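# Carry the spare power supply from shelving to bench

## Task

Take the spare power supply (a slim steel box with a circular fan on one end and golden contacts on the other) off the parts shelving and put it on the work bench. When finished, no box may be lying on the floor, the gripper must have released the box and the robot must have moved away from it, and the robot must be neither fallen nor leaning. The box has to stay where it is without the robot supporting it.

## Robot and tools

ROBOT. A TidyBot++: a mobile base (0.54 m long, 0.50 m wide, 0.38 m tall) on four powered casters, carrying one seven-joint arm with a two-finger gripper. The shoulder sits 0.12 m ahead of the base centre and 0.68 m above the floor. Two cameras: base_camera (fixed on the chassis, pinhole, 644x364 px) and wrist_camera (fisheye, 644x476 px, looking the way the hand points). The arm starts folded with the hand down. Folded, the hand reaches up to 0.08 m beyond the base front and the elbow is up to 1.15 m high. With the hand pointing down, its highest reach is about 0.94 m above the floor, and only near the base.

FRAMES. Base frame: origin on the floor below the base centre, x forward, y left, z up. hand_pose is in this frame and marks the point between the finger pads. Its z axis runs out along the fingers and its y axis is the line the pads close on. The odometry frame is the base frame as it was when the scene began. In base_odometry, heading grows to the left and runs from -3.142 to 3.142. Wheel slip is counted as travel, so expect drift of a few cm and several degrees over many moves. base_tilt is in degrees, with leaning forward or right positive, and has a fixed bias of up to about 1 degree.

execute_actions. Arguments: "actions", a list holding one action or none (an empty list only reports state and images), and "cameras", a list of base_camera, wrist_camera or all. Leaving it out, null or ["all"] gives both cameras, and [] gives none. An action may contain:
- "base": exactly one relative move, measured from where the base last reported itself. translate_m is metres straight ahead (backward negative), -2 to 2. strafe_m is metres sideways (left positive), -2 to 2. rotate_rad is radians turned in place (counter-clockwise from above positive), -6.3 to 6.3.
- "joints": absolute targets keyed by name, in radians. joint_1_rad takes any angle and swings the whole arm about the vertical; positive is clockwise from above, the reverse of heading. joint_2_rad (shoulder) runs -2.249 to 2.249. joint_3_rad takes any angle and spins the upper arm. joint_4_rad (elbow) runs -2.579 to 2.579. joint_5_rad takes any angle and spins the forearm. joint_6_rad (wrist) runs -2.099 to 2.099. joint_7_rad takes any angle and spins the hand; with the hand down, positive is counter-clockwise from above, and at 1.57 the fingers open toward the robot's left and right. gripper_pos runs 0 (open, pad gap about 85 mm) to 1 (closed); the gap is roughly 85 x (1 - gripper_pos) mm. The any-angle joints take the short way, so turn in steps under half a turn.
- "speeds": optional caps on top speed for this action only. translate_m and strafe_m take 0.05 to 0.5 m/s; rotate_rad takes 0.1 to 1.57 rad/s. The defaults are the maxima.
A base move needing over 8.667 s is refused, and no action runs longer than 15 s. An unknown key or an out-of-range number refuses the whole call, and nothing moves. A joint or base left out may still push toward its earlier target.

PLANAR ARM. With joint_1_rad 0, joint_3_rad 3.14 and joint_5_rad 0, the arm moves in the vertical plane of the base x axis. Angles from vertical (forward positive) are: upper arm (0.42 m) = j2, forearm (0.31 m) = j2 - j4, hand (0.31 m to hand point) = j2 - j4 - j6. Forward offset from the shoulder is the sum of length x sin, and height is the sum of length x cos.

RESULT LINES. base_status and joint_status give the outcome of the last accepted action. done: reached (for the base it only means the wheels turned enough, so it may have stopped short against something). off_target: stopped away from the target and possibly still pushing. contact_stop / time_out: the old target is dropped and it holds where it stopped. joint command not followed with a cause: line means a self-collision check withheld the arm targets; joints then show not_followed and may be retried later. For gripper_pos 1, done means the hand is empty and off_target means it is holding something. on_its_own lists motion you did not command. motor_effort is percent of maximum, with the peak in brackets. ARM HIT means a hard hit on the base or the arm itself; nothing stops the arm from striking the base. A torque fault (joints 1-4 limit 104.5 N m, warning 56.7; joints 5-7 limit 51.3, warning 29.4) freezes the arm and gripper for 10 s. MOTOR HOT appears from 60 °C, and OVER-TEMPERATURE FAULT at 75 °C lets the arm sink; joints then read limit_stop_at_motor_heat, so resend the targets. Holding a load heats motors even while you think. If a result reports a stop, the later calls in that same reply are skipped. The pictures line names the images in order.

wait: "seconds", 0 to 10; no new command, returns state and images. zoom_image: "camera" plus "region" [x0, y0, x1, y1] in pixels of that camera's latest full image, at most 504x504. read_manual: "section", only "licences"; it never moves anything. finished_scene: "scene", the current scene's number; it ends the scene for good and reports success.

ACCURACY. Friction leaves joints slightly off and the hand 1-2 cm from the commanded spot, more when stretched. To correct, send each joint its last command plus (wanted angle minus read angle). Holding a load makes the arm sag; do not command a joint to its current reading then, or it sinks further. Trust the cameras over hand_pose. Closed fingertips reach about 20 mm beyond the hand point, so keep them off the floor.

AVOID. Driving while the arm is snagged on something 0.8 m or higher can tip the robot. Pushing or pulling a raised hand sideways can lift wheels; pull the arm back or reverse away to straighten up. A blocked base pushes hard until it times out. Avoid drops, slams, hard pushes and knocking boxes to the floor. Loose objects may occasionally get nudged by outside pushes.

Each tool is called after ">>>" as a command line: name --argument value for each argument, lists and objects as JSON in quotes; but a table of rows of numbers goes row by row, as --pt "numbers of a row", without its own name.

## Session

>>> execute_actions --actions '[{"joints":{"joint_6_rad":0.5}}]'

Scene clock: 1.63 s.
base_odometry: x=+0.000 y=+0.000 heading=+0.000 (m, m, rad; odometry frame)
base_tilt: forward=-0.1 right=-0.3 (deg)
base_status: not commanded
joint_positions: joint_1_rad=+0.015 joint_2_rad=-0.314 joint_3_rad=+3.190 joint_4_rad=-2.510 joint_5_rad=+0.015 joint_6_rad=+0.473 joint_7_rad=+1.592 gripper_pos=+0.000
joint_status: all done
motor_effort: joint_1_rad=+0(0) joint_2_rad=-7(7) joint_3_rad=+1(1) joint_4_rad=+18(19) joint_5_rad=+0(0) joint_6_rad=+7(8) joint_7_rad=+0(1) (%)
hand_pose: x=+0.5514 y=-0.0256 z=+0.8509 quat_wxyz=(+0.023, +0.759, -0.013, +0.651) (m; base frame)
pictures: base_camera, wrist_camera
Images, in order (width x height): base_camera 644x364, wrist_camera 644x476.

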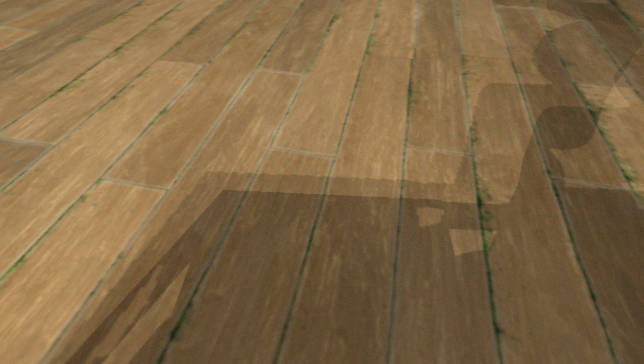

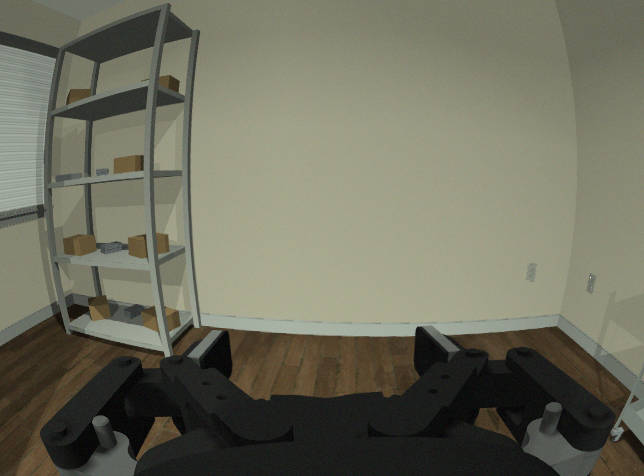

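>>> execute_actions --actions '[{"base":{"rotate_rad":-0.19},"joints":{"joint_1_rad":0,"joint_2_rad":-0.34,"joint_4_rad":-1.45,"joint_6_rad":-0.85,"joint_3_rad":3.13,"joint_5_rad":0,"joint_7_rad":1.55}}]' --cameras '[]'

>>> execute_actions --actions '[{"base":{"translate_m":0.85},"joints":{"joint_1_rad":-0.9}}]'

Scene clock: 11.73 s.
base_odometry: x=+0.000 y=+0.000 heading=-0.190 (m, m, rad; odometry frame)
base_tilt: forward=-0.1 right=-0.2 (deg)
base_status: done
joint_positions: joint_1_rad=+0.015 joint_2_rad=-0.324 joint_3_rad=+3.145 joint_4_rad=-1.459 joint_5_rad=+0.015 joint_6_rad=-0.802 joint_7_rad=+1.587 gripper_pos=+0.000
joint_status: all done
motor_effort: joint_1_rad=-1(1) joint_2_rad=-8(10) joint_3_rad=+1(0) joint_4_rad=+20(22) joint_5_rad=+0(0) joint_6_rad=+7(8) joint_7_rad=+0(0) (%)
hand_pose: x=+0.5608 y=-0.0102 z=+1.1016 quat_wxyz=(+0.016, +0.824, +0.000, +0.566) (m; base frame)
pictures: none
No camera images: the call's "cameras" was empty. Leave "cameras" out to get every camera's image.

Scene clock: 14.80 s.
base_odometry: x=+0.835 y=-0.161 heading=-0.190 (m, m, rad; odometry frame)
base_tilt: forward=+0.0 right=-0.2 (deg)
base_status: done
joint_positions: joint_1_rad=-0.887 joint_2_rad=-0.336 joint_3_rad=+3.140 joint_4_rad=-1.459 joint_5_rad=+0.015 joint_6_rad=-0.804 joint_7_rad=+1.587 gripper_pos=+0.000
joint_status: all done
motor_effort: joint_1_rad=+0(0) joint_2_rad=-7(10) joint_3_rad=+1(2) joint_4_rad=+19(20) joint_5_rad=+0(0) joint_6_rad=+7(8) joint_7_rad=+0(1) (%)
hand_pose: x=+0.3954 y=+0.3379 z=+1.1065 quat_wxyz=(-0.234, +0.738, +0.360, +0.520) (m; base frame)
pictures: base_camera, wrist_camera
Images, in order (width x height): base_camera 644x364, wrist_camera 644x476.

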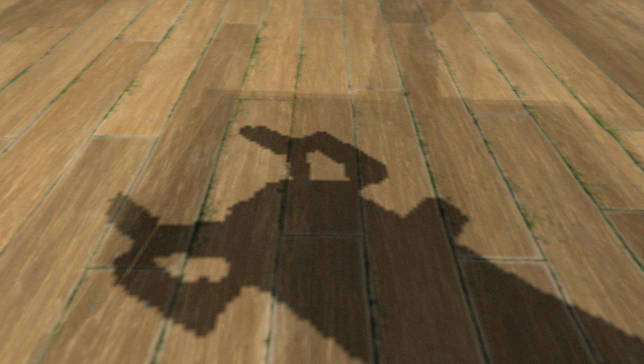

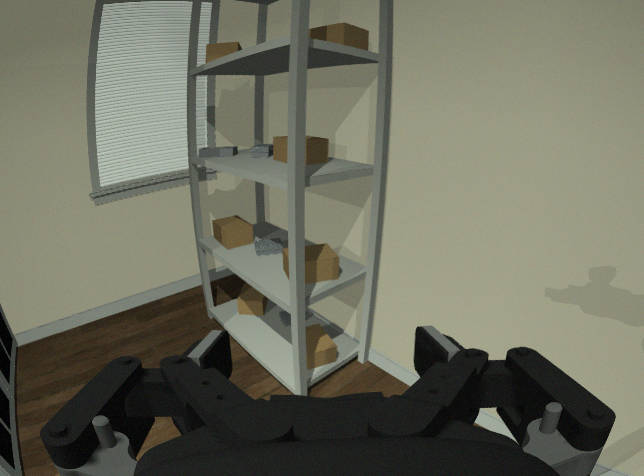

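Path is clear.

>>> execute_actions --actions '[{"base":{"strafe_m":1.8},"joints":{"joint_1_rad":0.01}}]'

Scene clock: 22.87 s.
base_odometry: x=+1.176 y=+1.607 heading=-0.190 (m, m, rad; odometry frame)
base_tilt: forward=+0.0 right=-0.2 (deg)
base_status: done
joint_positions: joint_1_rad=-0.002 joint_2_rad=-0.336 joint_3_rad=+3.135 joint_4_rad=-1.458 joint_5_rad=+0.015 joint_6_rad=-0.805 joint_7_rad=+1.587 gripper_pos=+0.000
joint_status: all done
motor_effort: joint_1_rad=+0(1) joint_2_rad=-8(9) joint_3_rad=+1(3) joint_4_rad=+20(20) joint_5_rad=+0(1) joint_6_rad=+7(7) joint_7_rad=+0(1) (%)
hand_pose: x=+0.5550 y=+0.0024 z=+1.1068 quat_wxyz=(+0.010, +0.821, +0.012, +0.571) (m; base frame)
pictures: base_camera, wrist_camera
Images, in order (width x height): base_camera 644x364, wrist_camera 644x476.

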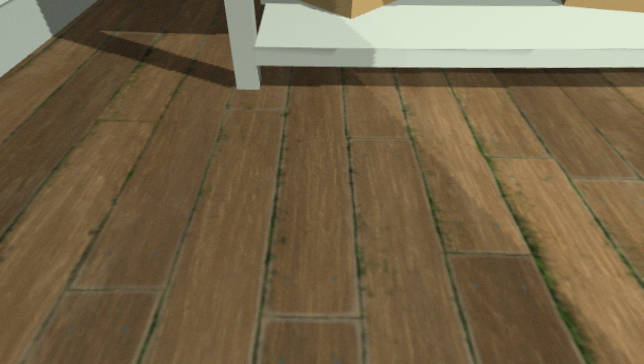

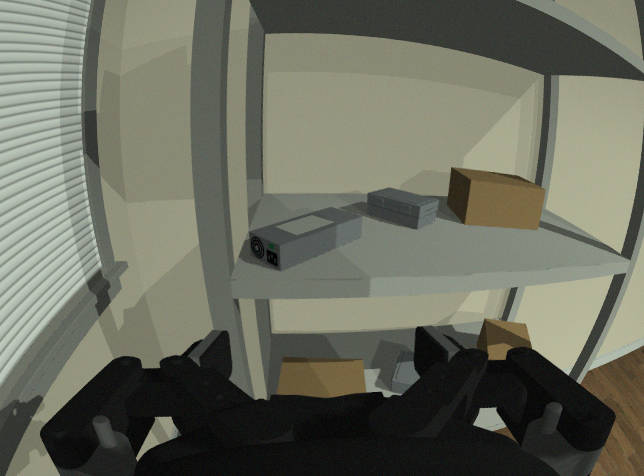

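>>> execute_actions --actions '[{"base":{"strafe_m":-0.16},"joints":{"joint_1_rad":-0.31,"joint_2_rad":0.1,"joint_4_rad":-0.84,"joint_6_rad":-1.33,"gripper_pos":1}}]' --cameras '[]'

>>> execute_actions --actions '[{"base":{"translate_m":0.26},"speeds":{"translate_m":0.15}}]'

Scene clock: 44.93 s.
base_odometry: x=+1.145 y=+1.449 heading=-0.190 (m, m, rad; odometry frame)
base_tilt: forward=+0.0 right=-0.2 (deg)
base_status: done
joint_positions: joint_1_rad=-0.299 joint_2_rad=+0.091 joint_3_rad=+3.135 joint_4_rad=-0.854 joint_5_rad=+0.015 joint_6_rad=-1.282 joint_7_rad=+1.587 gripper_pos=+0.999
joint_status: all done
motor_effort: joint_1_rad=+0(2) joint_2_rad=-22(23) joint_3_rad=+1(4) joint_4_rad=+17(20) joint_5_rad=+0(1) joint_6_rad=+6(7) joint_7_rad=+1(1) (%)
hand_pose: x=+0.6349 y=+0.1589 z=+1.0950 quat_wxyz=(-0.057, +0.886, +0.142, +0.438) (m; base frame)
pictures: none
No camera images: the call's "cameras" was empty. Leave "cameras" out to get every camera's image.

Scene clock: 47.33 s.
base_odometry: x=+1.401 y=+1.400 heading=-0.190 (m, m, rad; odometry frame)
base_tilt: forward=+0.0 right=-0.2 (deg)
base_status: done
joint_positions: joint_1_rad=-0.299 joint_2_rad=+0.098 joint_3_rad=+3.135 joint_4_rad=-0.852 joint_5_rad=+0.015 joint_6_rad=-1.282 joint_7_rad=+1.587 gripper_pos=+0.999
joint_status: not commanded
motor_effort: joint_1_rad=+0(0) joint_2_rad=-23(26) joint_3_rad=+1(0) joint_4_rad=+17(18) joint_5_rad=+0(0) joint_6_rad=+6(6) joint_7_rad=+0(0) (%)
hand_pose: x=+0.6373 y=+0.1599 z=+1.0923 quat_wxyz=(-0.056, +0.887, +0.142, +0.436) (m; base frame)
pictures: base_camera, wrist_camera
Images, in order (width x height): base_camera 644x364, wrist_camera 644x476.

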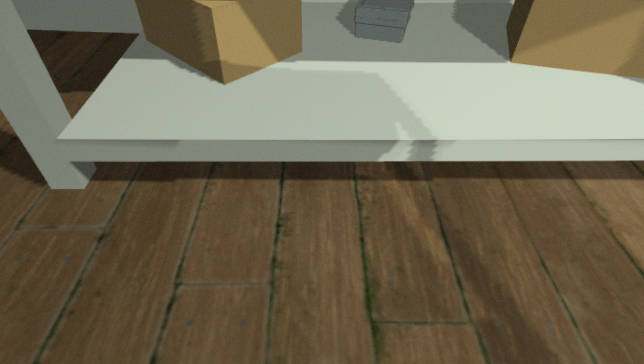

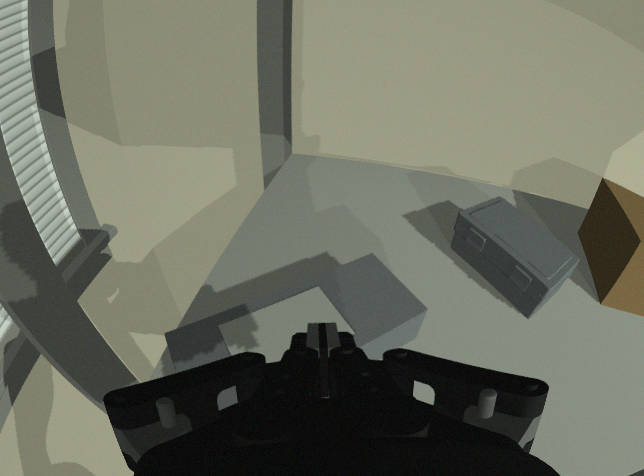

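>>> execute_actions --actions '[{"base":{"translate_m":0.07},"speeds":{"translate_m":0.1}}]' --cameras '[]'

>>> execute_actions --actions '[{"base":{"strafe_m":0.08},"speeds":{"strafe_m":0.06}}]' --cameras '["wrist_camera"]'

>>> execute_actions --actions '[{"joints":{"joint_4_rad":-0.96}}]' --cameras '["wrist_camera"]'

Scene clock: 56.67 s.
base_odometry: x=+1.470 y=+1.387 heading=-0.191 (m, m, rad; odometry frame)
base_tilt: forward=+0.0 right=-0.2 (deg)
base_status: done
joint_positions: joint_1_rad=-0.299 joint_2_rad=+0.100 joint_3_rad=+3.135 joint_4_rad=-0.851 joint_5_rad=+0.015 joint_6_rad=-1.283 joint_7_rad=+1.587 gripper_pos=+0.999
joint_status: not commanded
motor_effort: joint_1_rad=-1(1) joint_2_rad=-22(26) joint_3_rad=+1(0) joint_4_rad=+17(18) joint_5_rad=+0(0) joint_6_rad=+6(6) joint_7_rad=+1(0) (%)
hand_pose: x=+0.6380 y=+0.1602 z=+1.0915 quat_wxyz=(-0.056, +0.887, +0.142, +0.435) (m; base frame)
pictures: none
No camera images: the call's "cameras" was empty. Leave "cameras" out to get every camera's image.

Scene clock: 58.47 s.
base_odometry: x=+1.485 y=+1.465 heading=-0.191 (m, m, rad; odometry frame)
base_tilt: forward=-0.1 right=-0.3 (deg)
base_status: done
joint_positions: joint_1_rad=-0.302 joint_2_rad=+0.100 joint_3_rad=+3.135 joint_4_rad=-0.851 joint_5_rad=+0.015 joint_6_rad=-1.283 joint_7_rad=+1.587 gripper_pos=+0.999
joint_status: not commanded
motor_effort: joint_1_rad=+0(2) joint_2_rad=-22(23) joint_3_rad=+1(0) joint_4_rad=+18(18) joint_5_rad=+0(1) joint_6_rad=+6(6) joint_7_rad=+1(0) (%)
hand_pose: x=+0.6375 y=+0.1617 z=+1.0915 quat_wxyz=(-0.057, +0.887, +0.144, +0.435) (m; base frame)
pictures: wrist_camera
Images, in order (width x height): wrist_camera 644x476.

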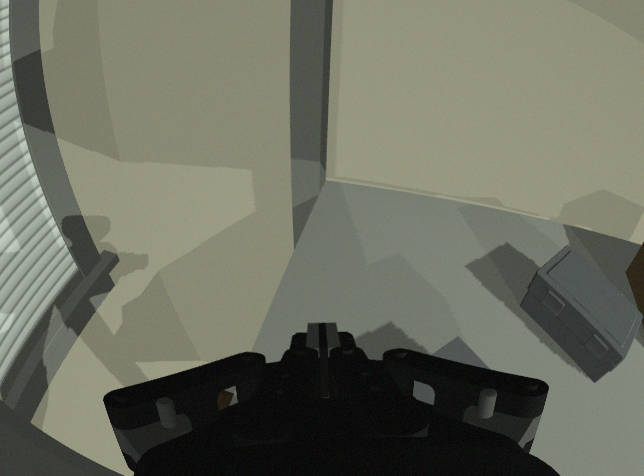

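Scene clock: 59.43 s.
base_odometry: x=+1.485 y=+1.465 heading=-0.191 (m, m, rad; odometry frame)
base_tilt: forward=+0.0 right=-0.2 (deg)
base_status: not commanded
joint_positions: joint_1_rad=-0.302 joint_2_rad=+0.100 joint_3_rad=+3.135 joint_4_rad=-0.954 joint_5_rad=+0.015 joint_6_rad=-1.283 joint_7_rad=+1.587 gripper_pos=+0.999
joint_status: all done
motor_effort: joint_1_rad=+0(0) joint_2_rad=-23(25) joint_3_rad=+1(1) joint_4_rad=+18(19) joint_5_rad=+0(0) joint_6_rad=+5(6) joint_7_rad=+1(1) (%)
hand_pose: x=+0.6342 y=+0.1607 z=+1.0399 quat_wxyz=(-0.050, +0.908, +0.148, +0.388) (m; base frame)
pictures: wrist_camera
Images, in order (width x height): wrist_camera 644x476.

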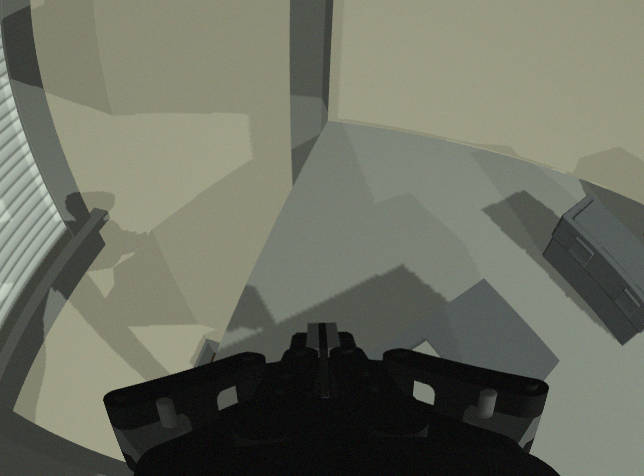

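>>> execute_actions --actions '[{"joints":{"joint_4_rad":-1.0}}]' --cameras '[]'

>>> execute_actions --actions '[{"base":{"strafe_m":-0.1},"speeds":{"strafe_m":0.05}}]' --cameras '["wrist_camera"]'

Scene clock: 67.07 s.
base_odometry: x=+1.485 y=+1.465 heading=-0.191 (m, m, rad; odometry frame)
base_tilt: forward=+0.0 right=-0.2 (deg)
base_status: not commanded
joint_positions: joint_1_rad=-0.302 joint_2_rad=+0.099 joint_3_rad=+3.135 joint_4_rad=-0.956 joint_5_rad=+0.015 joint_6_rad=-1.283 joint_7_rad=+1.587 gripper_pos=+0.999
joint_status: joint_4_rad off_target (ended at -0.956, target -1.000)
motor_effort: joint_1_rad=+0(1) joint_2_rad=-21(22) joint_3_rad=+1(2) joint_4_rad=+12(18) joint_5_rad=+0(1) joint_6_rad=-3(5) joint_7_rad=+0(0) (%)
hand_pose: x=+0.6337 y=+0.1606 z=+1.0390 quat_wxyz=(-0.050, +0.909, +0.148, +0.387) (m; base frame)
pictures: none
No camera images: the call's "cameras" was empty. Leave "cameras" out to get every camera's image.

Scene clock: 69.53 s.
base_odometry: x=+1.466 y=+1.367 heading=-0.190 (m, m, rad; odometry frame)
base_tilt: forward=+0.0 right=-0.2 (deg)
base_status: done
joint_positions: joint_1_rad=-0.324 joint_2_rad=+0.099 joint_3_rad=+3.118 joint_4_rad=-0.958 joint_5_rad=+0.000 joint_6_rad=-1.283 joint_7_rad=+1.587 gripper_pos=+0.999
joint_status: not commanded
motor_effort: joint_1_rad=+2(5) joint_2_rad=-20(22) joint_3_rad=+3(6) joint_4_rad=+12(13) joint_5_rad=+3(5) joint_6_rad=-2(5) joint_7_rad=+0(0) (%)
hand_pose: x=+0.6253 y=+0.1837 z=+1.0386 quat_wxyz=(-0.065, +0.906, +0.166, +0.385) (m; base frame)
pictures: wrist_camera
Images, in order (width x height): wrist_camera 644x476.

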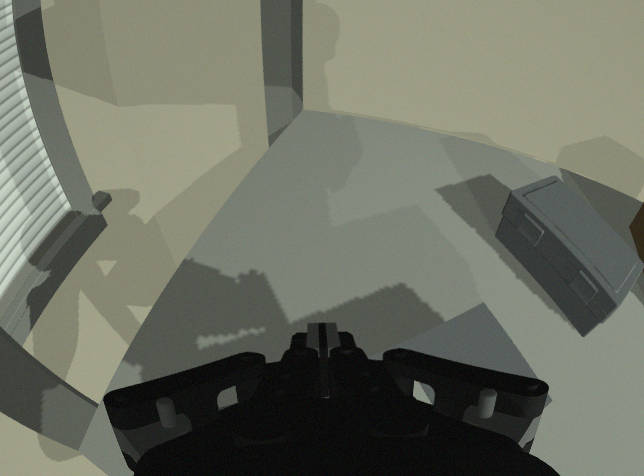

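It moved. Lift, back off and look.

>>> execute_actions --actions '[{"joints":{"joint_4_rad":-0.82}}]' --cameras '[]'

>>> execute_actions --actions '[{"base":{"translate_m":-0.2}}]' --cameras '["wrist_camera"]'

Scene clock: 76.20 s.
base_odometry: x=+1.466 y=+1.367 heading=-0.190 (m, m, rad; odometry frame)
base_tilt: forward=+0.0 right=-0.3 (deg)
base_status: not commanded
joint_positions: joint_1_rad=-0.318 joint_2_rad=+0.099 joint_3_rad=+3.122 joint_4_rad=-0.826 joint_5_rad=+0.000 joint_6_rad=-1.284 joint_7_rad=+1.587 gripper_pos=+0.999
joint_status: all done
motor_effort: joint_1_rad=+0(2) joint_2_rad=-22(25) joint_3_rad=+1(3) joint_4_rad=+17(19) joint_5_rad=+0(2) joint_6_rad=+6(6) joint_7_rad=+1(0) (%)
hand_pose: x=+0.6306 y=+0.1798 z=+1.1043 quat_wxyz=(-0.073, +0.879, +0.156, +0.444) (m; base frame)
pictures: none
No camera images: the call's "cameras" was empty. Leave "cameras" out to get every camera's image.

Scene clock: 77.83 s.
base_odometry: x=+1.269 y=+1.405 heading=-0.190 (m, m, rad; odometry frame)
base_tilt: forward=+0.0 right=-0.2 (deg)
base_status: done
joint_positions: joint_1_rad=-0.318 joint_2_rad=+0.093 joint_3_rad=+3.122 joint_4_rad=-0.826 joint_5_rad=+0.000 joint_6_rad=-1.285 joint_7_rad=+1.587 gripper_pos=+0.999
joint_status: not commanded
motor_effort: joint_1_rad=+0(1) joint_2_rad=-22(27) joint_3_rad=+1(0) joint_4_rad=+17(18) joint_5_rad=+0(1) joint_6_rad=+6(6) joint_7_rad=+1(1) (%)
hand_pose: x=+0.6281 y=+0.1789 z=+1.1074 quat_wxyz=(-0.073, +0.878, +0.156, +0.446) (m; base frame)
pictures: wrist_camera
Images, in order (width x height): wrist_camera 644x476.

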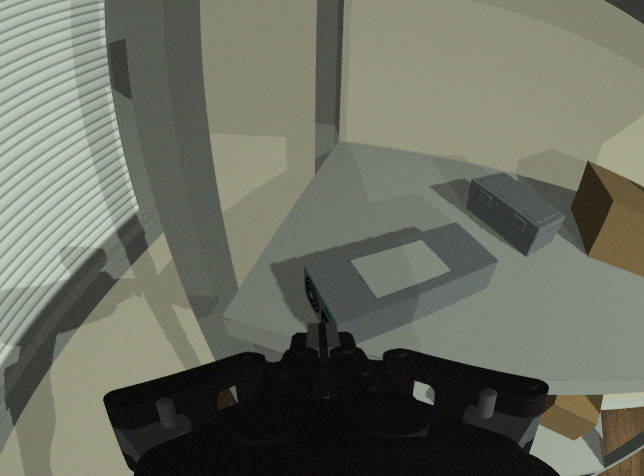

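>>> execute_actions --actions '[{"base":{"strafe_m":-0.09},"joints":{"joint_4_rad":-0.94}}]' --cameras '[]'

>>> execute_actions --actions '[{"base":{"translate_m":0.1},"speeds":{"translate_m":0.08}}]' --cameras '["wrist_camera"]'

Scene clock: 91.03 s.
base_odometry: x=+1.252 y=+1.316 heading=-0.190 (m, m, rad; odometry frame)
base_tilt: forward=+0.0 right=-0.2 (deg)
base_status: done
joint_positions: joint_1_rad=-0.312 joint_2_rad=+0.093 joint_3_rad=+3.127 joint_4_rad=-0.934 joint_5_rad=+0.000 joint_6_rad=-1.285 joint_7_rad=+1.587 gripper_pos=+0.999
joint_status: all done
motor_effort: joint_1_rad=-1(2) joint_2_rad=-23(24) joint_3_rad=+1(3) joint_4_rad=+18(19) joint_5_rad=+0(1) joint_6_rad=+5(6) joint_7_rad=+0(0) (%)
hand_pose: x=+0.6278 y=+0.1732 z=+1.0534 quat_wxyz=(-0.063, +0.902, +0.156, +0.398) (m; base frame)
pictures: none
No camera images: the call's "cameras" was empty. Leave "cameras" out to get every camera's image.

Scene clock: 92.77 s.
base_odometry: x=+1.351 y=+1.297 heading=-0.190 (m, m, rad; odometry frame)
base_tilt: forward=+0.0 right=-0.2 (deg)
base_status: done
joint_positions: joint_1_rad=-0.312 joint_2_rad=+0.096 joint_3_rad=+3.127 joint_4_rad=-0.934 joint_5_rad=+0.000 joint_6_rad=-1.285 joint_7_rad=+1.587 gripper_pos=+0.999
joint_status: not commanded
motor_effort: joint_1_rad=-1(1) joint_2_rad=-23(26) joint_3_rad=+1(0) joint_4_rad=+18(19) joint_5_rad=+0(0) joint_6_rad=+5(6) joint_7_rad=+1(1) (%)
hand_pose: x=+0.6289 y=+0.1735 z=+1.0516 quat_wxyz=(-0.063, +0.903, +0.156, +0.397) (m; base frame)
pictures: wrist_camera
Images, in order (width x height): wrist_camera 644x476.

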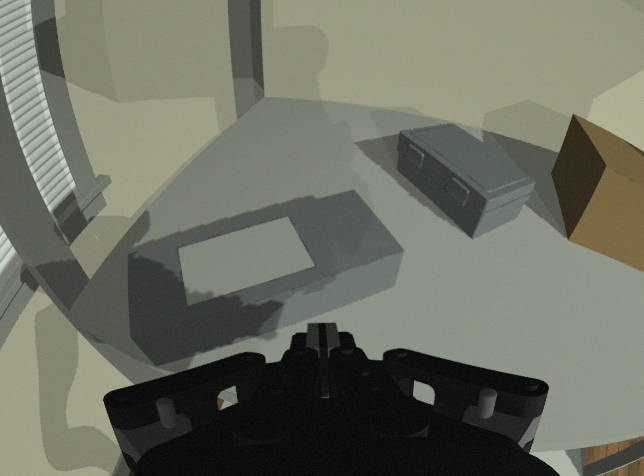

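>>> execute_actions --actions '[{"base":{"translate_m":0.14},"speeds":{"translate_m":0.06}}]' --cameras '["wrist_camera"]'

Scene clock: 99.47 s.
base_odometry: x=+1.488 y=+1.271 heading=-0.190 (m, m, rad; odometry frame)
base_tilt: forward=+0.0 right=-0.2 (deg)
base_status: done
joint_positions: joint_1_rad=-0.312 joint_2_rad=+0.097 joint_3_rad=+3.127 joint_4_rad=-0.934 joint_5_rad=+0.000 joint_6_rad=-1.285 joint_7_rad=+1.587 gripper_pos=+0.999
joint_status: not commanded
motor_effort: joint_1_rad=+0(1) joint_2_rad=-22(26) joint_3_rad=+1(2) joint_4_rad=+18(18) joint_5_rad=+0(1) joint_6_rad=+5(6) joint_7_rad=+1(1) (%)
hand_pose: x=+0.6293 y=+0.1736 z=+1.0509 quat_wxyz=(-0.063, +0.903, +0.156, +0.396) (m; base frame)
pictures: wrist_camera
Images, in order (width x height): wrist_camera 644x476.

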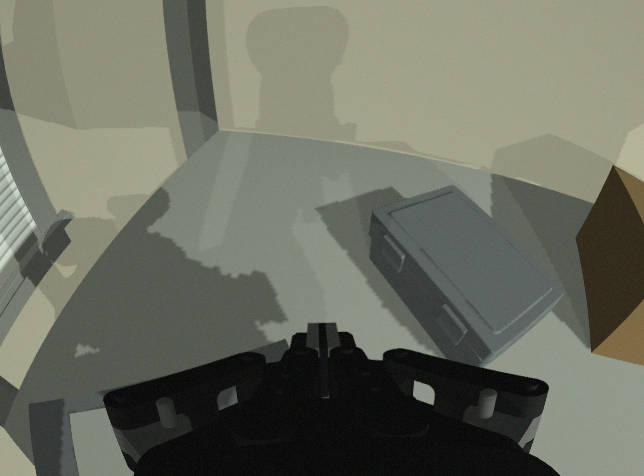

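>>> execute_actions --actions '[{"base":{"translate_m":-0.12},"speeds":{"translate_m":0.1}}]' --cameras '[]'

>>> execute_actions --actions '[{"joints":{"joint_4_rad":-0.99,"joint_1_rad":-0.34}}]' --cameras '["wrist_camera"]'

>>> execute_actions --actions '[{"base":{"translate_m":0.09},"speeds":{"translate_m":0.06}}]' --cameras '["wrist_camera"]'

Scene clock: 109.07 s.
base_odometry: x=+1.371 y=+1.293 heading=-0.191 (m, m, rad; odometry frame)
base_tilt: forward=+0.0 right=-0.3 (deg)
base_status: done
joint_positions: joint_1_rad=-0.312 joint_2_rad=+0.098 joint_3_rad=+3.127 joint_4_rad=-0.934 joint_5_rad=+0.000 joint_6_rad=-1.286 joint_7_rad=+1.587 gripper_pos=+0.999
joint_status: not commanded
motor_effort: joint_1_rad=+0(2) joint_2_rad=-23(27) joint_3_rad=+1(0) joint_4_rad=+18(19) joint_5_rad=+0(1) joint_6_rad=+6(6) joint_7_rad=+0(0) (%)
hand_pose: x=+0.6296 y=+0.1737 z=+1.0501 quat_wxyz=(-0.063, +0.903, +0.156, +0.395) (m; base frame)
pictures: none
No camera images: the call's "cameras" was empty. Leave "cameras" out to get every camera's image.

Scene clock: 109.83 s.
base_odometry: x=+1.371 y=+1.293 heading=-0.191 (m, m, rad; odometry frame)
base_tilt: forward=+0.0 right=-0.2 (deg)
base_status: not commanded
joint_positions: joint_1_rad=-0.331 joint_2_rad=+0.099 joint_3_rad=+3.127 joint_4_rad=-0.983 joint_5_rad=+0.000 joint_6_rad=-1.286 joint_7_rad=+1.587 gripper_pos=+0.999
joint_status: all done
motor_effort: joint_1_rad=+0(1) joint_2_rad=-23(24) joint_3_rad=+1(0) joint_4_rad=+18(20) joint_5_rad=+0(1) joint_6_rad=+5(5) joint_7_rad=+0(1) (%)
hand_pose: x=+0.6234 y=+0.1825 z=+1.0254 quat_wxyz=(-0.063, +0.911, +0.166, +0.372) (m; base frame)
pictures: wrist_camera
Images, in order (width x height): wrist_camera 644x476.

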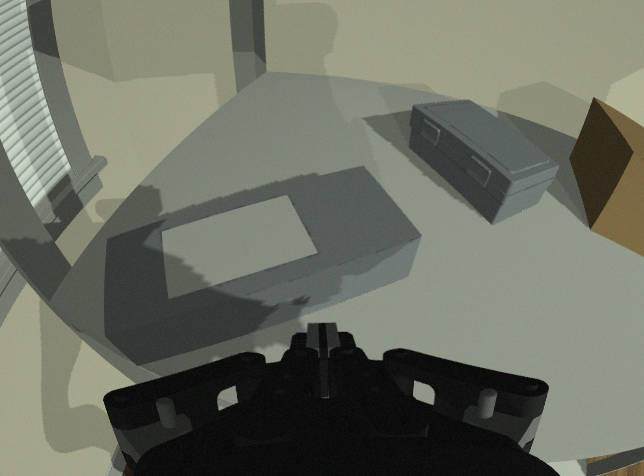

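Scene clock: 111.80 s.
base_odometry: x=+1.459 y=+1.276 heading=-0.190 (m, m, rad; odometry frame)
base_tilt: forward=+0.0 right=-0.2 (deg)
base_status: done
joint_positions: joint_1_rad=-0.331 joint_2_rad=+0.098 joint_3_rad=+3.127 joint_4_rad=-0.983 joint_5_rad=+0.000 joint_6_rad=-1.294 joint_7_rad=+1.587 gripper_pos=+0.999
joint_status: not commanded
motor_effort: joint_1_rad=+0(2) joint_2_rad=-22(25) joint_3_rad=+1(0) joint_4_rad=+18(19) joint_5_rad=+0(1) joint_6_rad=+5(7) joint_7_rad=+0(0) (%)
hand_pose: x=+0.6216 y=+0.1819 z=+1.0239 quat_wxyz=(-0.062, +0.913, +0.166, +0.369) (m; base frame)
pictures: wrist_camera
Images, in order (width x height): wrist_camera 644x476.

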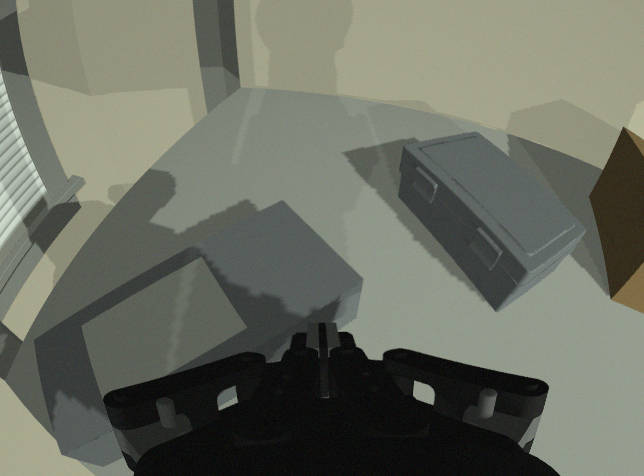

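>>> execute_actions --actions '[{"base":{"translate_m":0.02},"speeds":{"translate_m":0.05}}]' --cameras '[]'

>>> execute_actions --actions '[{"base":{"strafe_m":0.09},"speeds":{"strafe_m":0.05}}]' --cameras '["wrist_camera"]'

>>> execute_actions --actions '[{"joints":{"joint_4_rad":-0.87,"joint_1_rad":-0.28}}]' --cameras '[]'

>>> execute_actions --actions '[{"base":{"translate_m":-0.22}}]' --cameras '[]'

>>> execute_actions --actions '[{"base":{"strafe_m":0.2},"joints":{"joint_1_rad":0.02,"joint_2_rad":-0.345,"joint_4_rad":-1.705,"joint_6_rad":-0.6,"joint_3_rad":3.15,"gripper_pos":0}}]' --cameras '["wrist_camera"]'

Scene clock: 130.70 s.
base_odometry: x=+1.479 y=+1.273 heading=-0.190 (m, m, rad; odometry frame)
base_tilt: forward=+0.0 right=-0.3 (deg)
base_status: done
joint_positions: joint_1_rad=-0.331 joint_2_rad=+0.097 joint_3_rad=+3.127 joint_4_rad=-0.983 joint_5_rad=+0.000 joint_6_rad=-1.295 joint_7_rad=+1.587 gripper_pos=+0.999
joint_status: not commanded
motor_effort: joint_1_rad=-1(2) joint_2_rad=-23(26) joint_3_rad=+1(0) joint_4_rad=+18(19) joint_5_rad=+0(1) joint_6_rad=+5(7) joint_7_rad=+1(0) (%)
hand_pose: x=+0.6210 y=+0.1817 z=+1.0246 quat_wxyz=(-0.062, +0.912, +0.166, +0.369) (m; base frame)
pictures: none
No camera images: the call's "cameras" was empty. Leave "cameras" out to get every camera's image.

Scene clock: 132.97 s.
base_odometry: x=+1.496 y=+1.361 heading=-0.190 (m, m, rad; odometry frame)
base_tilt: forward=+0.0 right=-0.2 (deg)
base_status: done
joint_positions: joint_1_rad=-0.332 joint_2_rad=+0.097 joint_3_rad=+3.133 joint_4_rad=-0.983 joint_5_rad=+0.000 joint_6_rad=-1.295 joint_7_rad=+1.586 gripper_pos=+0.999
joint_status: not commanded
motor_effort: joint_1_rad=-2(4) joint_2_rad=-22(24) joint_3_rad=+0(2) joint_4_rad=+18(18) joint_5_rad=-2(4) joint_6_rad=+5(6) joint_7_rad=+0(0) (%)
hand_pose: x=+0.6219 y=+0.1794 z=+1.0245 quat_wxyz=(-0.061, +0.913, +0.164, +0.369) (m; base frame)
pictures: wrist_camera
Images, in order (width x height): wrist_camera 644x476.

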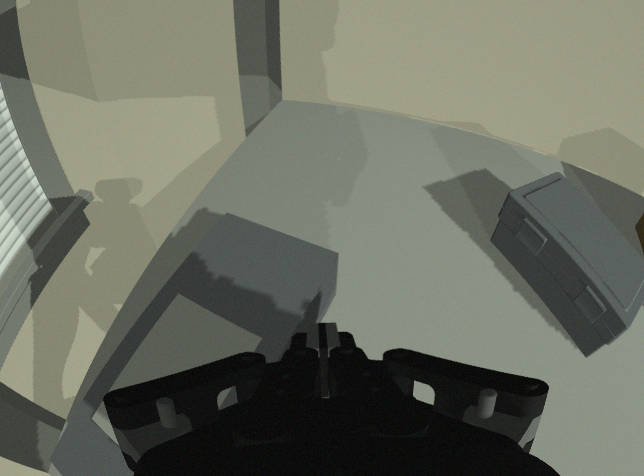

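Scene clock: 133.93 s.
base_odometry: x=+1.496 y=+1.361 heading=-0.190 (m, m, rad; odometry frame)
base_tilt: forward=+0.0 right=-0.2 (deg)
base_status: not commanded
joint_positions: joint_1_rad=-0.291 joint_2_rad=+0.097 joint_3_rad=+3.133 joint_4_rad=-0.875 joint_5_rad=+0.000 joint_6_rad=-1.295 joint_7_rad=+1.586 gripper_pos=+0.999
joint_status: all done
motor_effort: joint_1_rad=+0(2) joint_2_rad=-22(25) joint_3_rad=+1(1) joint_4_rad=+17(19) joint_5_rad=+0(2) joint_6_rad=+6(6) joint_7_rad=+1(1) (%)
hand_pose: x=+0.6339 y=+0.1602 z=+1.0782 quat_wxyz=(-0.060, +0.895, +0.142, +0.419) (m; base frame)
pictures: none
No camera images: the call's "cameras" was empty. Leave "cameras" out to get every camera's image.

Scene clock: 135.63 s.
base_odometry: x=+1.280 y=+1.403 heading=-0.191 (m, m, rad; odometry frame)
base_tilt: forward=+0.0 right=-0.2 (deg)
base_status: done
joint_positions: joint_1_rad=-0.290 joint_2_rad=+0.092 joint_3_rad=+3.133 joint_4_rad=-0.875 joint_5_rad=+0.000 joint_6_rad=-1.295 joint_7_rad=+1.586 gripper_pos=+0.999
joint_status: not commanded
motor_effort: joint_1_rad=+0(1) joint_2_rad=-22(27) joint_3_rad=+1(2) joint_4_rad=+18(19) joint_5_rad=+0(0) joint_6_rad=+5(6) joint_7_rad=+0(0) (%)
hand_pose: x=+0.6322 y=+0.1592 z=+1.0809 quat_wxyz=(-0.060, +0.894, +0.142, +0.422) (m; base frame)
pictures: none
No camera images: the call's "cameras" was empty. Leave "cameras" out to get every camera's image.

Scene clock: 137.73 s.
base_odometry: x=+1.318 y=+1.600 heading=-0.190 (m, m, rad; odometry frame)
base_tilt: forward=+0.0 right=-0.3 (deg)
base_status: done
joint_positions: joint_1_rad=+0.006 joint_2_rad=-0.328 joint_3_rad=+3.138 joint_4_rad=-1.694 joint_5_rad=+0.000 joint_6_rad=-0.649 joint_7_rad=+1.586 gripper_pos=+0.000
joint_status: all done
motor_effort: joint_1_rad=+0(2) joint_2_rad=-9(22) joint_3_rad=+1(1) joint_4_rad=+21(21) joint_5_rad=+0(1) joint_6_rad=+7(7) joint_7_rad=+1(0) (%)
hand_pose: x=+0.5721 y=+0.0004 z=+1.0102 quat_wxyz=(+0.005, +0.845, +0.006, +0.534) (m; base frame)
pictures: wrist_camera
Images, in order (width x height): wrist_camera 644x476.

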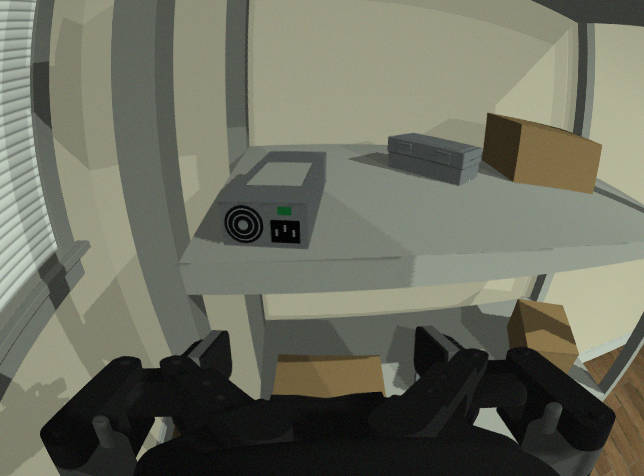

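>>> execute_actions --actions '[{"base":{"strafe_m":0.048},"joints":{"joint_4_rad":-1.675}}]' --cameras '[]'

>>> execute_actions --actions '[{"base":{"translate_m":0.13},"speeds":{"translate_m":0.07}}]' --cameras '["wrist_camera"]'

Scene clock: 144.57 s.
base_odometry: x=+1.327 y=+1.647 heading=-0.190 (m, m, rad; odometry frame)
base_tilt: forward=+0.0 right=-0.3 (deg)
base_status: done
joint_positions: joint_1_rad=+0.009 joint_2_rad=-0.329 joint_3_rad=+3.143 joint_4_rad=-1.680 joint_5_rad=+0.000 joint_6_rad=-0.648 joint_7_rad=+1.586 gripper_pos=+0.000
joint_status: all done
motor_effort: joint_1_rad=+0(1) joint_2_rad=-9(10) joint_3_rad=+1(3) joint_4_rad=+21(21) joint_5_rad=+0(0) joint_6_rad=+7(7) joint_7_rad=+1(1) (%)
hand_pose: x=+0.5730 y=-0.0035 z=+1.0198 quat_wxyz=(+0.007, +0.841, +0.002, +0.541) (m; base frame)
pictures: none
No camera images: the call's "cameras" was empty. Leave "cameras" out to get every camera's image.

Scene clock: 146.93 s.
base_odometry: x=+1.455 y=+1.622 heading=-0.190 (m, m, rad; odometry frame)
base_tilt: forward=+0.0 right=-0.3 (deg)
base_status: done
joint_positions: joint_1_rad=+0.009 joint_2_rad=-0.335 joint_3_rad=+3.143 joint_4_rad=-1.680 joint_5_rad=+0.000 joint_6_rad=-0.647 joint_7_rad=+1.586 gripper_pos=+0.000
joint_status: not commanded
motor_effort: joint_1_rad=+0(1) joint_2_rad=-9(12) joint_3_rad=+1(2) joint_4_rad=+21(22) joint_5_rad=+0(0) joint_6_rad=+7(8) joint_7_rad=+1(1) (%)
hand_pose: x=+0.5711 y=-0.0035 z=+1.0228 quat_wxyz=(+0.007, +0.839, +0.002, +0.544) (m; base frame)
pictures: wrist_camera
Images, in order (width x height): wrist_camera 644x476.

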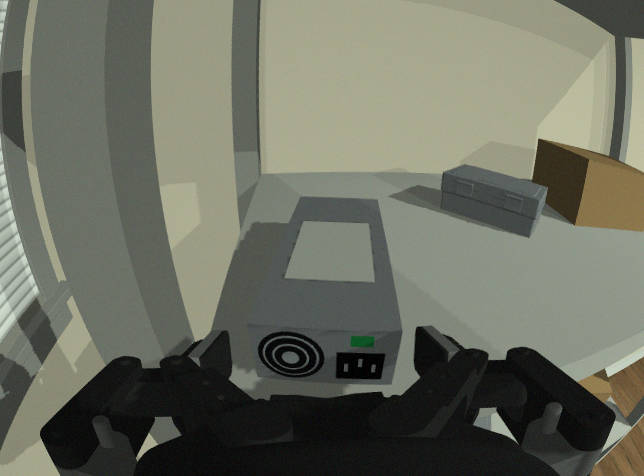

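>>> execute_actions --actions '[{"base":{"translate_m":0.03},"speeds":{"translate_m":0.05},"joints":{"joint_4_rad":-1.71}}]' --cameras '["wrist_camera"]'

>>> execute_actions --actions '[{"joints":{"gripper_pos":1}}]' --cameras '[]'

>>> execute_actions --actions '[{"base":{"translate_m":-0.04},"speeds":{"translate_m":0.05}}]' --cameras '[]'

>>> execute_actions --actions '[{"joints":{"gripper_pos":0}}]' --cameras '[]'

>>> execute_actions --actions '[{"base":{"translate_m":0.035},"speeds":{"translate_m":0.05}}]' --cameras '["wrist_camera"]'

Scene clock: 160.27 s.
base_odometry: x=+1.484 y=+1.617 heading=-0.190 (m, m, rad; odometry frame)
base_tilt: forward=+0.0 right=-0.2 (deg)
base_status: done
joint_positions: joint_1_rad=+0.009 joint_2_rad=-0.363 joint_3_rad=+3.143 joint_4_rad=-1.716 joint_5_rad=+0.000 joint_6_rad=-0.646 joint_7_rad=+1.586 gripper_pos=+0.000
joint_status: all done
motor_effort: joint_1_rad=+0(1) joint_2_rad=-5(9) joint_3_rad=+2(3) joint_4_rad=+22(26) joint_5_rad=+0(1) joint_6_rad=+9(17) joint_7_rad=+0(2) (%)
hand_pose: x=+0.5599 y=-0.0034 z=+1.0136 quat_wxyz=(+0.007, +0.841, +0.002, +0.540) (m; base frame)
pictures: wrist_camera
Images, in order (width x height): wrist_camera 644x476.

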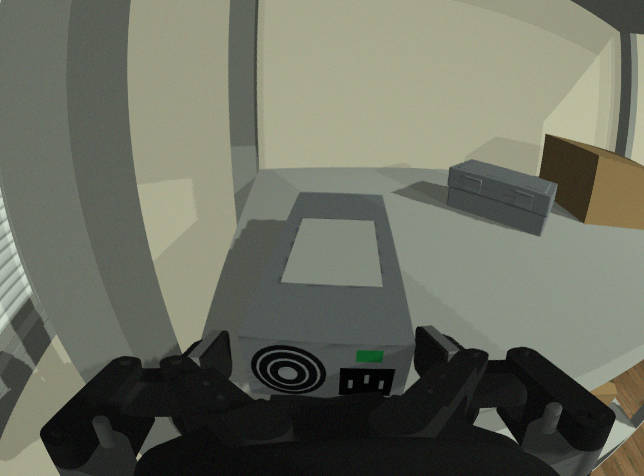

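Scene clock: 161.37 s.
base_odometry: x=+1.484 y=+1.617 heading=-0.190 (m, m, rad; odometry frame)
base_tilt: forward=+0.0 right=-0.2 (deg)
base_status: not commanded
joint_positions: joint_1_rad=+0.009 joint_2_rad=-0.367 joint_3_rad=+3.140 joint_4_rad=-1.714 joint_5_rad=+0.000 joint_6_rad=-0.645 joint_7_rad=+1.585 gripper_pos=+0.203
joint_status: gripper_pos off_target (ended at +0.203, target +1.000)
motor_effort: joint_1_rad=+0(3) joint_2_rad=-4(5) joint_3_rad=+2(6) joint_4_rad=+20(24) joint_5_rad=+0(2) joint_6_rad=+8(13) joint_7_rad=-1(1) (%)
hand_pose: x=+0.5585 y=-0.0016 z=+1.0173 quat_wxyz=(+0.006, +0.839, +0.003, +0.544) (m; base frame)
pictures: none
No camera images: the call's "cameras" was empty. Leave "cameras" out to get every camera's image.

Scene clock: 162.60 s.
base_odometry: x=+1.444 y=+1.624 heading=-0.190 (m, m, rad; odometry frame)
base_tilt: forward=+0.0 right=-0.2 (deg)
base_status: done
joint_positions: joint_1_rad=+0.009 joint_2_rad=-0.348 joint_3_rad=+3.140 joint_4_rad=-1.708 joint_5_rad=+0.000 joint_6_rad=-0.626 joint_7_rad=+1.585 gripper_pos=+0.203
joint_status: not commanded
motor_effort: joint_1_rad=-1(0) joint_2_rad=-8(12) joint_3_rad=+2(2) joint_4_rad=+22(23) joint_5_rad=-1(1) joint_6_rad=+8(9) joint_7_rad=+0(1) (%)
hand_pose: x=+0.5677 y=-0.0016 z=+1.0174 quat_wxyz=(+0.006, +0.838, +0.003, +0.546) (m; base frame)
pictures: none
No camera images: the call's "cameras" was empty. Leave "cameras" out to get every camera's image.

Scene clock: 163.70 s.
base_odometry: x=+1.444 y=+1.624 heading=-0.190 (m, m, rad; odometry frame)
base_tilt: forward=+0.0 right=-0.3 (deg)
base_status: not commanded
joint_positions: joint_1_rad=+0.009 joint_2_rad=-0.347 joint_3_rad=+3.140 joint_4_rad=-1.709 joint_5_rad=+0.000 joint_6_rad=-0.626 joint_7_rad=+1.585 gripper_pos=+0.000
joint_status: all done
motor_effort: joint_1_rad=-1(0) joint_2_rad=-9(13) joint_3_rad=+1(1) joint_4_rad=+21(25) joint_5_rad=+0(1) joint_6_rad=+7(10) joint_7_rad=+0(0) (%)
hand_pose: x=+0.5680 y=-0.0016 z=+1.0163 quat_wxyz=(+0.006, +0.838, +0.003, +0.545) (m; base frame)
pictures: none
No camera images: the call's "cameras" was empty. Leave "cameras" out to get every camera's image.

Scene clock: 165.00 s.
base_odometry: x=+1.479 y=+1.618 heading=-0.190 (m, m, rad; odometry frame)
base_tilt: forward=+0.0 right=-0.2 (deg)
base_status: done
joint_positions: joint_1_rad=+0.009 joint_2_rad=-0.354 joint_3_rad=+3.140 joint_4_rad=-1.712 joint_5_rad=+0.000 joint_6_rad=-0.626 joint_7_rad=+1.585 gripper_pos=+0.000
joint_status: not commanded
motor_effort: joint_1_rad=+0(1) joint_2_rad=-7(10) joint_3_rad=+1(2) joint_4_rad=+21(25) joint_5_rad=+0(1) joint_6_rad=+8(17) joint_7_rad=+0(2) (%)
hand_pose: x=+0.5654 y=-0.0016 z=+1.0175 quat_wxyz=(+0.006, +0.837, +0.003, +0.547) (m; base frame)
pictures: wrist_camera
Images, in order (width x height): wrist_camera 644x476.

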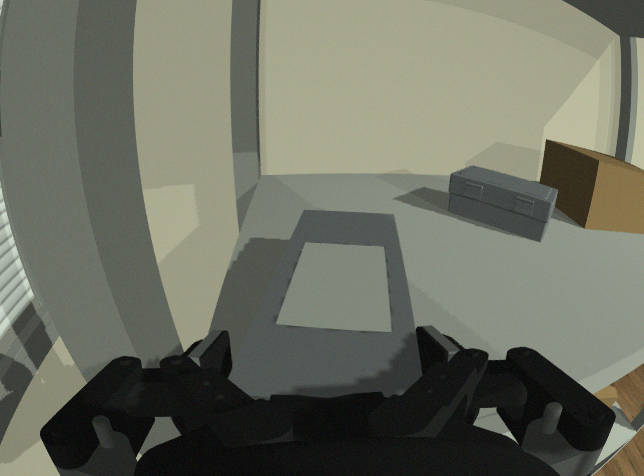

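Still a bit high; lower then grip.

>>> execute_actions --actions '[{"joints":{"joint_4_rad":-1.74}}]' --cameras '[]'

>>> execute_actions --actions '[{"joints":{"gripper_pos":1}}]' --cameras '["wrist_camera"]'

>>> execute_actions --actions '[{"joints":{"joint_4_rad":-1.62,"joint_2_rad":-0.4,"joint_6_rad":-0.55}}]' --cameras '["wrist_camera"]'

Scene clock: 171.73 s.
base_odometry: x=+1.479 y=+1.618 heading=-0.190 (m, m, rad; odometry frame)
base_tilt: forward=+0.0 right=-0.2 (deg)
base_status: not commanded
joint_positions: joint_1_rad=+0.009 joint_2_rad=-0.354 joint_3_rad=+3.140 joint_4_rad=-1.732 joint_5_rad=+0.000 joint_6_rad=-0.626 joint_7_rad=+1.585 gripper_pos=+0.000
joint_status: all done
motor_effort: joint_1_rad=-1(0) joint_2_rad=-8(9) joint_3_rad=+1(1) joint_4_rad=+21(22) joint_5_rad=+0(0) joint_6_rad=+7(8) joint_7_rad=+0(0) (%)
hand_pose: x=+0.5642 y=-0.0016 z=+1.0056 quat_wxyz=(+0.006, +0.843, +0.003, +0.538) (m; base frame)
pictures: none
No camera images: the call's "cameras" was empty. Leave "cameras" out to get every camera's image.

Scene clock: 172.83 s.
base_odometry: x=+1.479 y=+1.618 heading=-0.190 (m, m, rad; odometry frame)
base_tilt: forward=-0.1 right=-0.2 (deg)
base_status: not commanded
joint_positions: joint_1_rad=+0.010 joint_2_rad=-0.362 joint_3_rad=+3.140 joint_4_rad=-1.736 joint_5_rad=+0.000 joint_6_rad=-0.626 joint_7_rad=+1.585 gripper_pos=+0.160
joint_status: gripper_pos off_target (ended at +0.160, target +1.000)
motor_effort: joint_1_rad=+1(3) joint_2_rad=-6(8) joint_3_rad=+3(6) joint_4_rad=+20(24) joint_5_rad=+0(2) joint_6_rad=+7(13) joint_7_rad=+0(0) (%)
hand_pose: x=+0.5613 y=-0.0022 z=+1.0072 quat_wxyz=(+0.006, +0.842, +0.003, +0.540) (m; base frame)
pictures: wrist_camera
Images, in order (width x height): wrist_camera 644x476.

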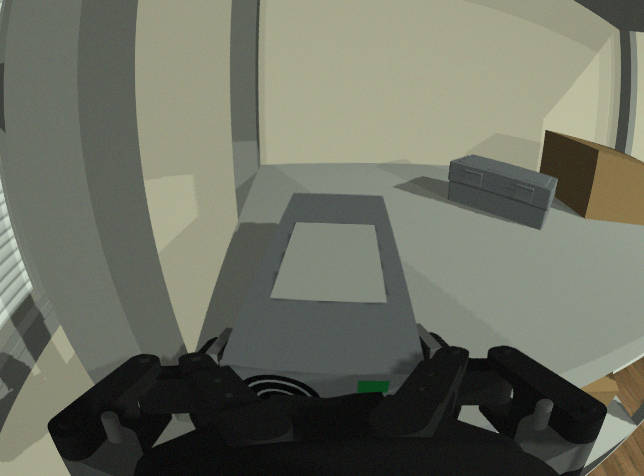

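Scene clock: 173.87 s.
base_odometry: x=+1.479 y=+1.618 heading=-0.190 (m, m, rad; odometry frame)
base_tilt: forward=+0.0 right=-0.2 (deg)
base_status: not commanded
joint_positions: joint_1_rad=+0.010 joint_2_rad=-0.361 joint_3_rad=+3.141 joint_4_rad=-1.686 joint_5_rad=+0.000 joint_6_rad=-0.626 joint_7_rad=+1.585 gripper_pos=+0.165
joint_status: joint_2_rad off_target (ended at -0.361, target -0.400); joint_4_rad off_target (ended at -1.686, target -1.620); joint_6_rad off_target (ended at -0.626, target -0.550)
motor_effort: joint_1_rad=-1(1) joint_2_rad=-16(16) joint_3_rad=+1(3) joint_4_rad=+30(31) joint_5_rad=+0(1) joint_6_rad=+16(17) joint_7_rad=+1(1) (%)
hand_pose: x=+0.5645 y=-0.0027 z=+1.0362 quat_wxyz=(+0.007, +0.828, +0.002, +0.560) (m; base frame)
pictures: wrist_camera
Images, in order (width x height): wrist_camera 644x476.

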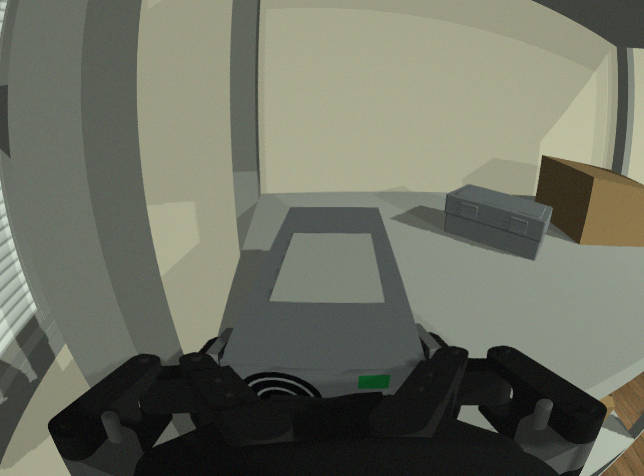

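>>> execute_actions --actions '[{"base":{"translate_m":-0.3},"speeds":{"translate_m":0.2}}]' --cameras '["wrist_camera"]'

>>> execute_actions --actions '[{"base":{"rotate_rad":-1.9},"speeds":{"rotate_rad":0.7}}]'

Scene clock: 181.20 s.
base_odometry: x=+1.184 y=+1.675 heading=-0.190 (m, m, rad; odometry frame)
base_tilt: forward=+0.0 right=-0.3 (deg)
base_status: done
joint_positions: joint_1_rad=+0.010 joint_2_rad=-0.359 joint_3_rad=+3.141 joint_4_rad=-1.685 joint_5_rad=+0.000 joint_6_rad=-0.626 joint_7_rad=+1.585 gripper_pos=+0.165
joint_status: not commanded
motor_effort: joint_1_rad=+0(1) joint_2_rad=-15(20) joint_3_rad=+1(2) joint_4_rad=+30(31) joint_5_rad=+0(0) joint_6_rad=+16(17) joint_7_rad=+1(1) (%)
hand_pose: x=+0.5651 y=-0.0031 z=+1.0361 quat_wxyz=(+0.007, +0.828, +0.002, +0.560) (m; base frame)
pictures: wrist_camera
Images, in order (width x height): wrist_camera 644x476.

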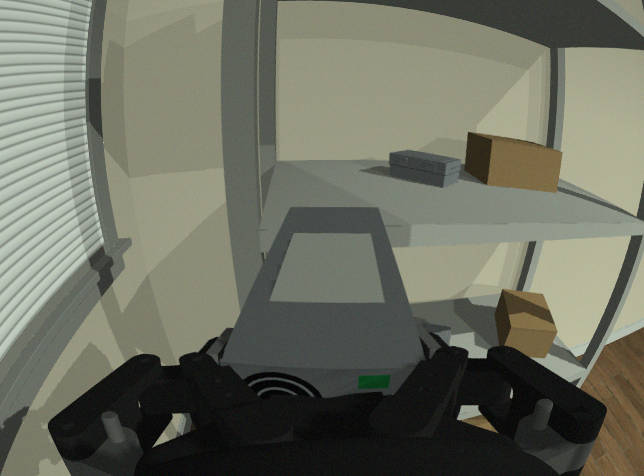

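Scene clock: 184.63 s.
base_odometry: x=+1.184 y=+1.675 heading=-2.090 (m, m, rad; odometry frame)
base_tilt: forward=+0.0 right=-0.2 (deg)
base_status: done
joint_positions: joint_1_rad=+0.018 joint_2_rad=-0.359 joint_3_rad=+3.151 joint_4_rad=-1.685 joint_5_rad=+0.000 joint_6_rad=-0.626 joint_7_rad=+1.585 gripper_pos=+0.165
joint_status: not commanded
motor_effort: joint_1_rad=+0(2) joint_2_rad=-16(17) joint_3_rad=+1(5) joint_4_rad=+30(31) joint_5_rad=+0(1) joint_6_rad=+16(17) joint_7_rad=+1(1) (%)
hand_pose: x=+0.5650 y=-0.0118 z=+1.0362 quat_wxyz=(+0.010, +0.828, -0.006, +0.560) (m; base frame)
pictures: base_camera, wrist_camera
Images, in order (width x height): base_camera 644x364, wrist_camera 644x476.

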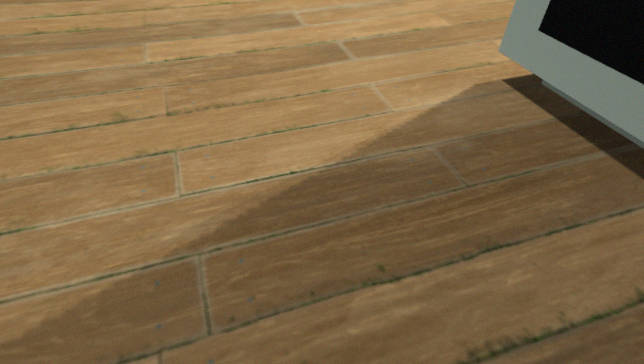

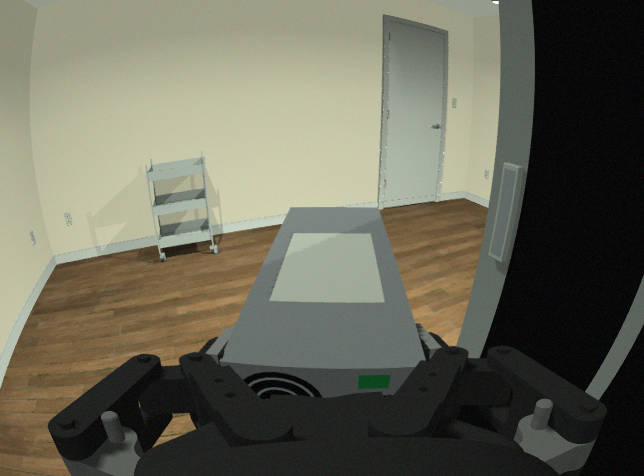

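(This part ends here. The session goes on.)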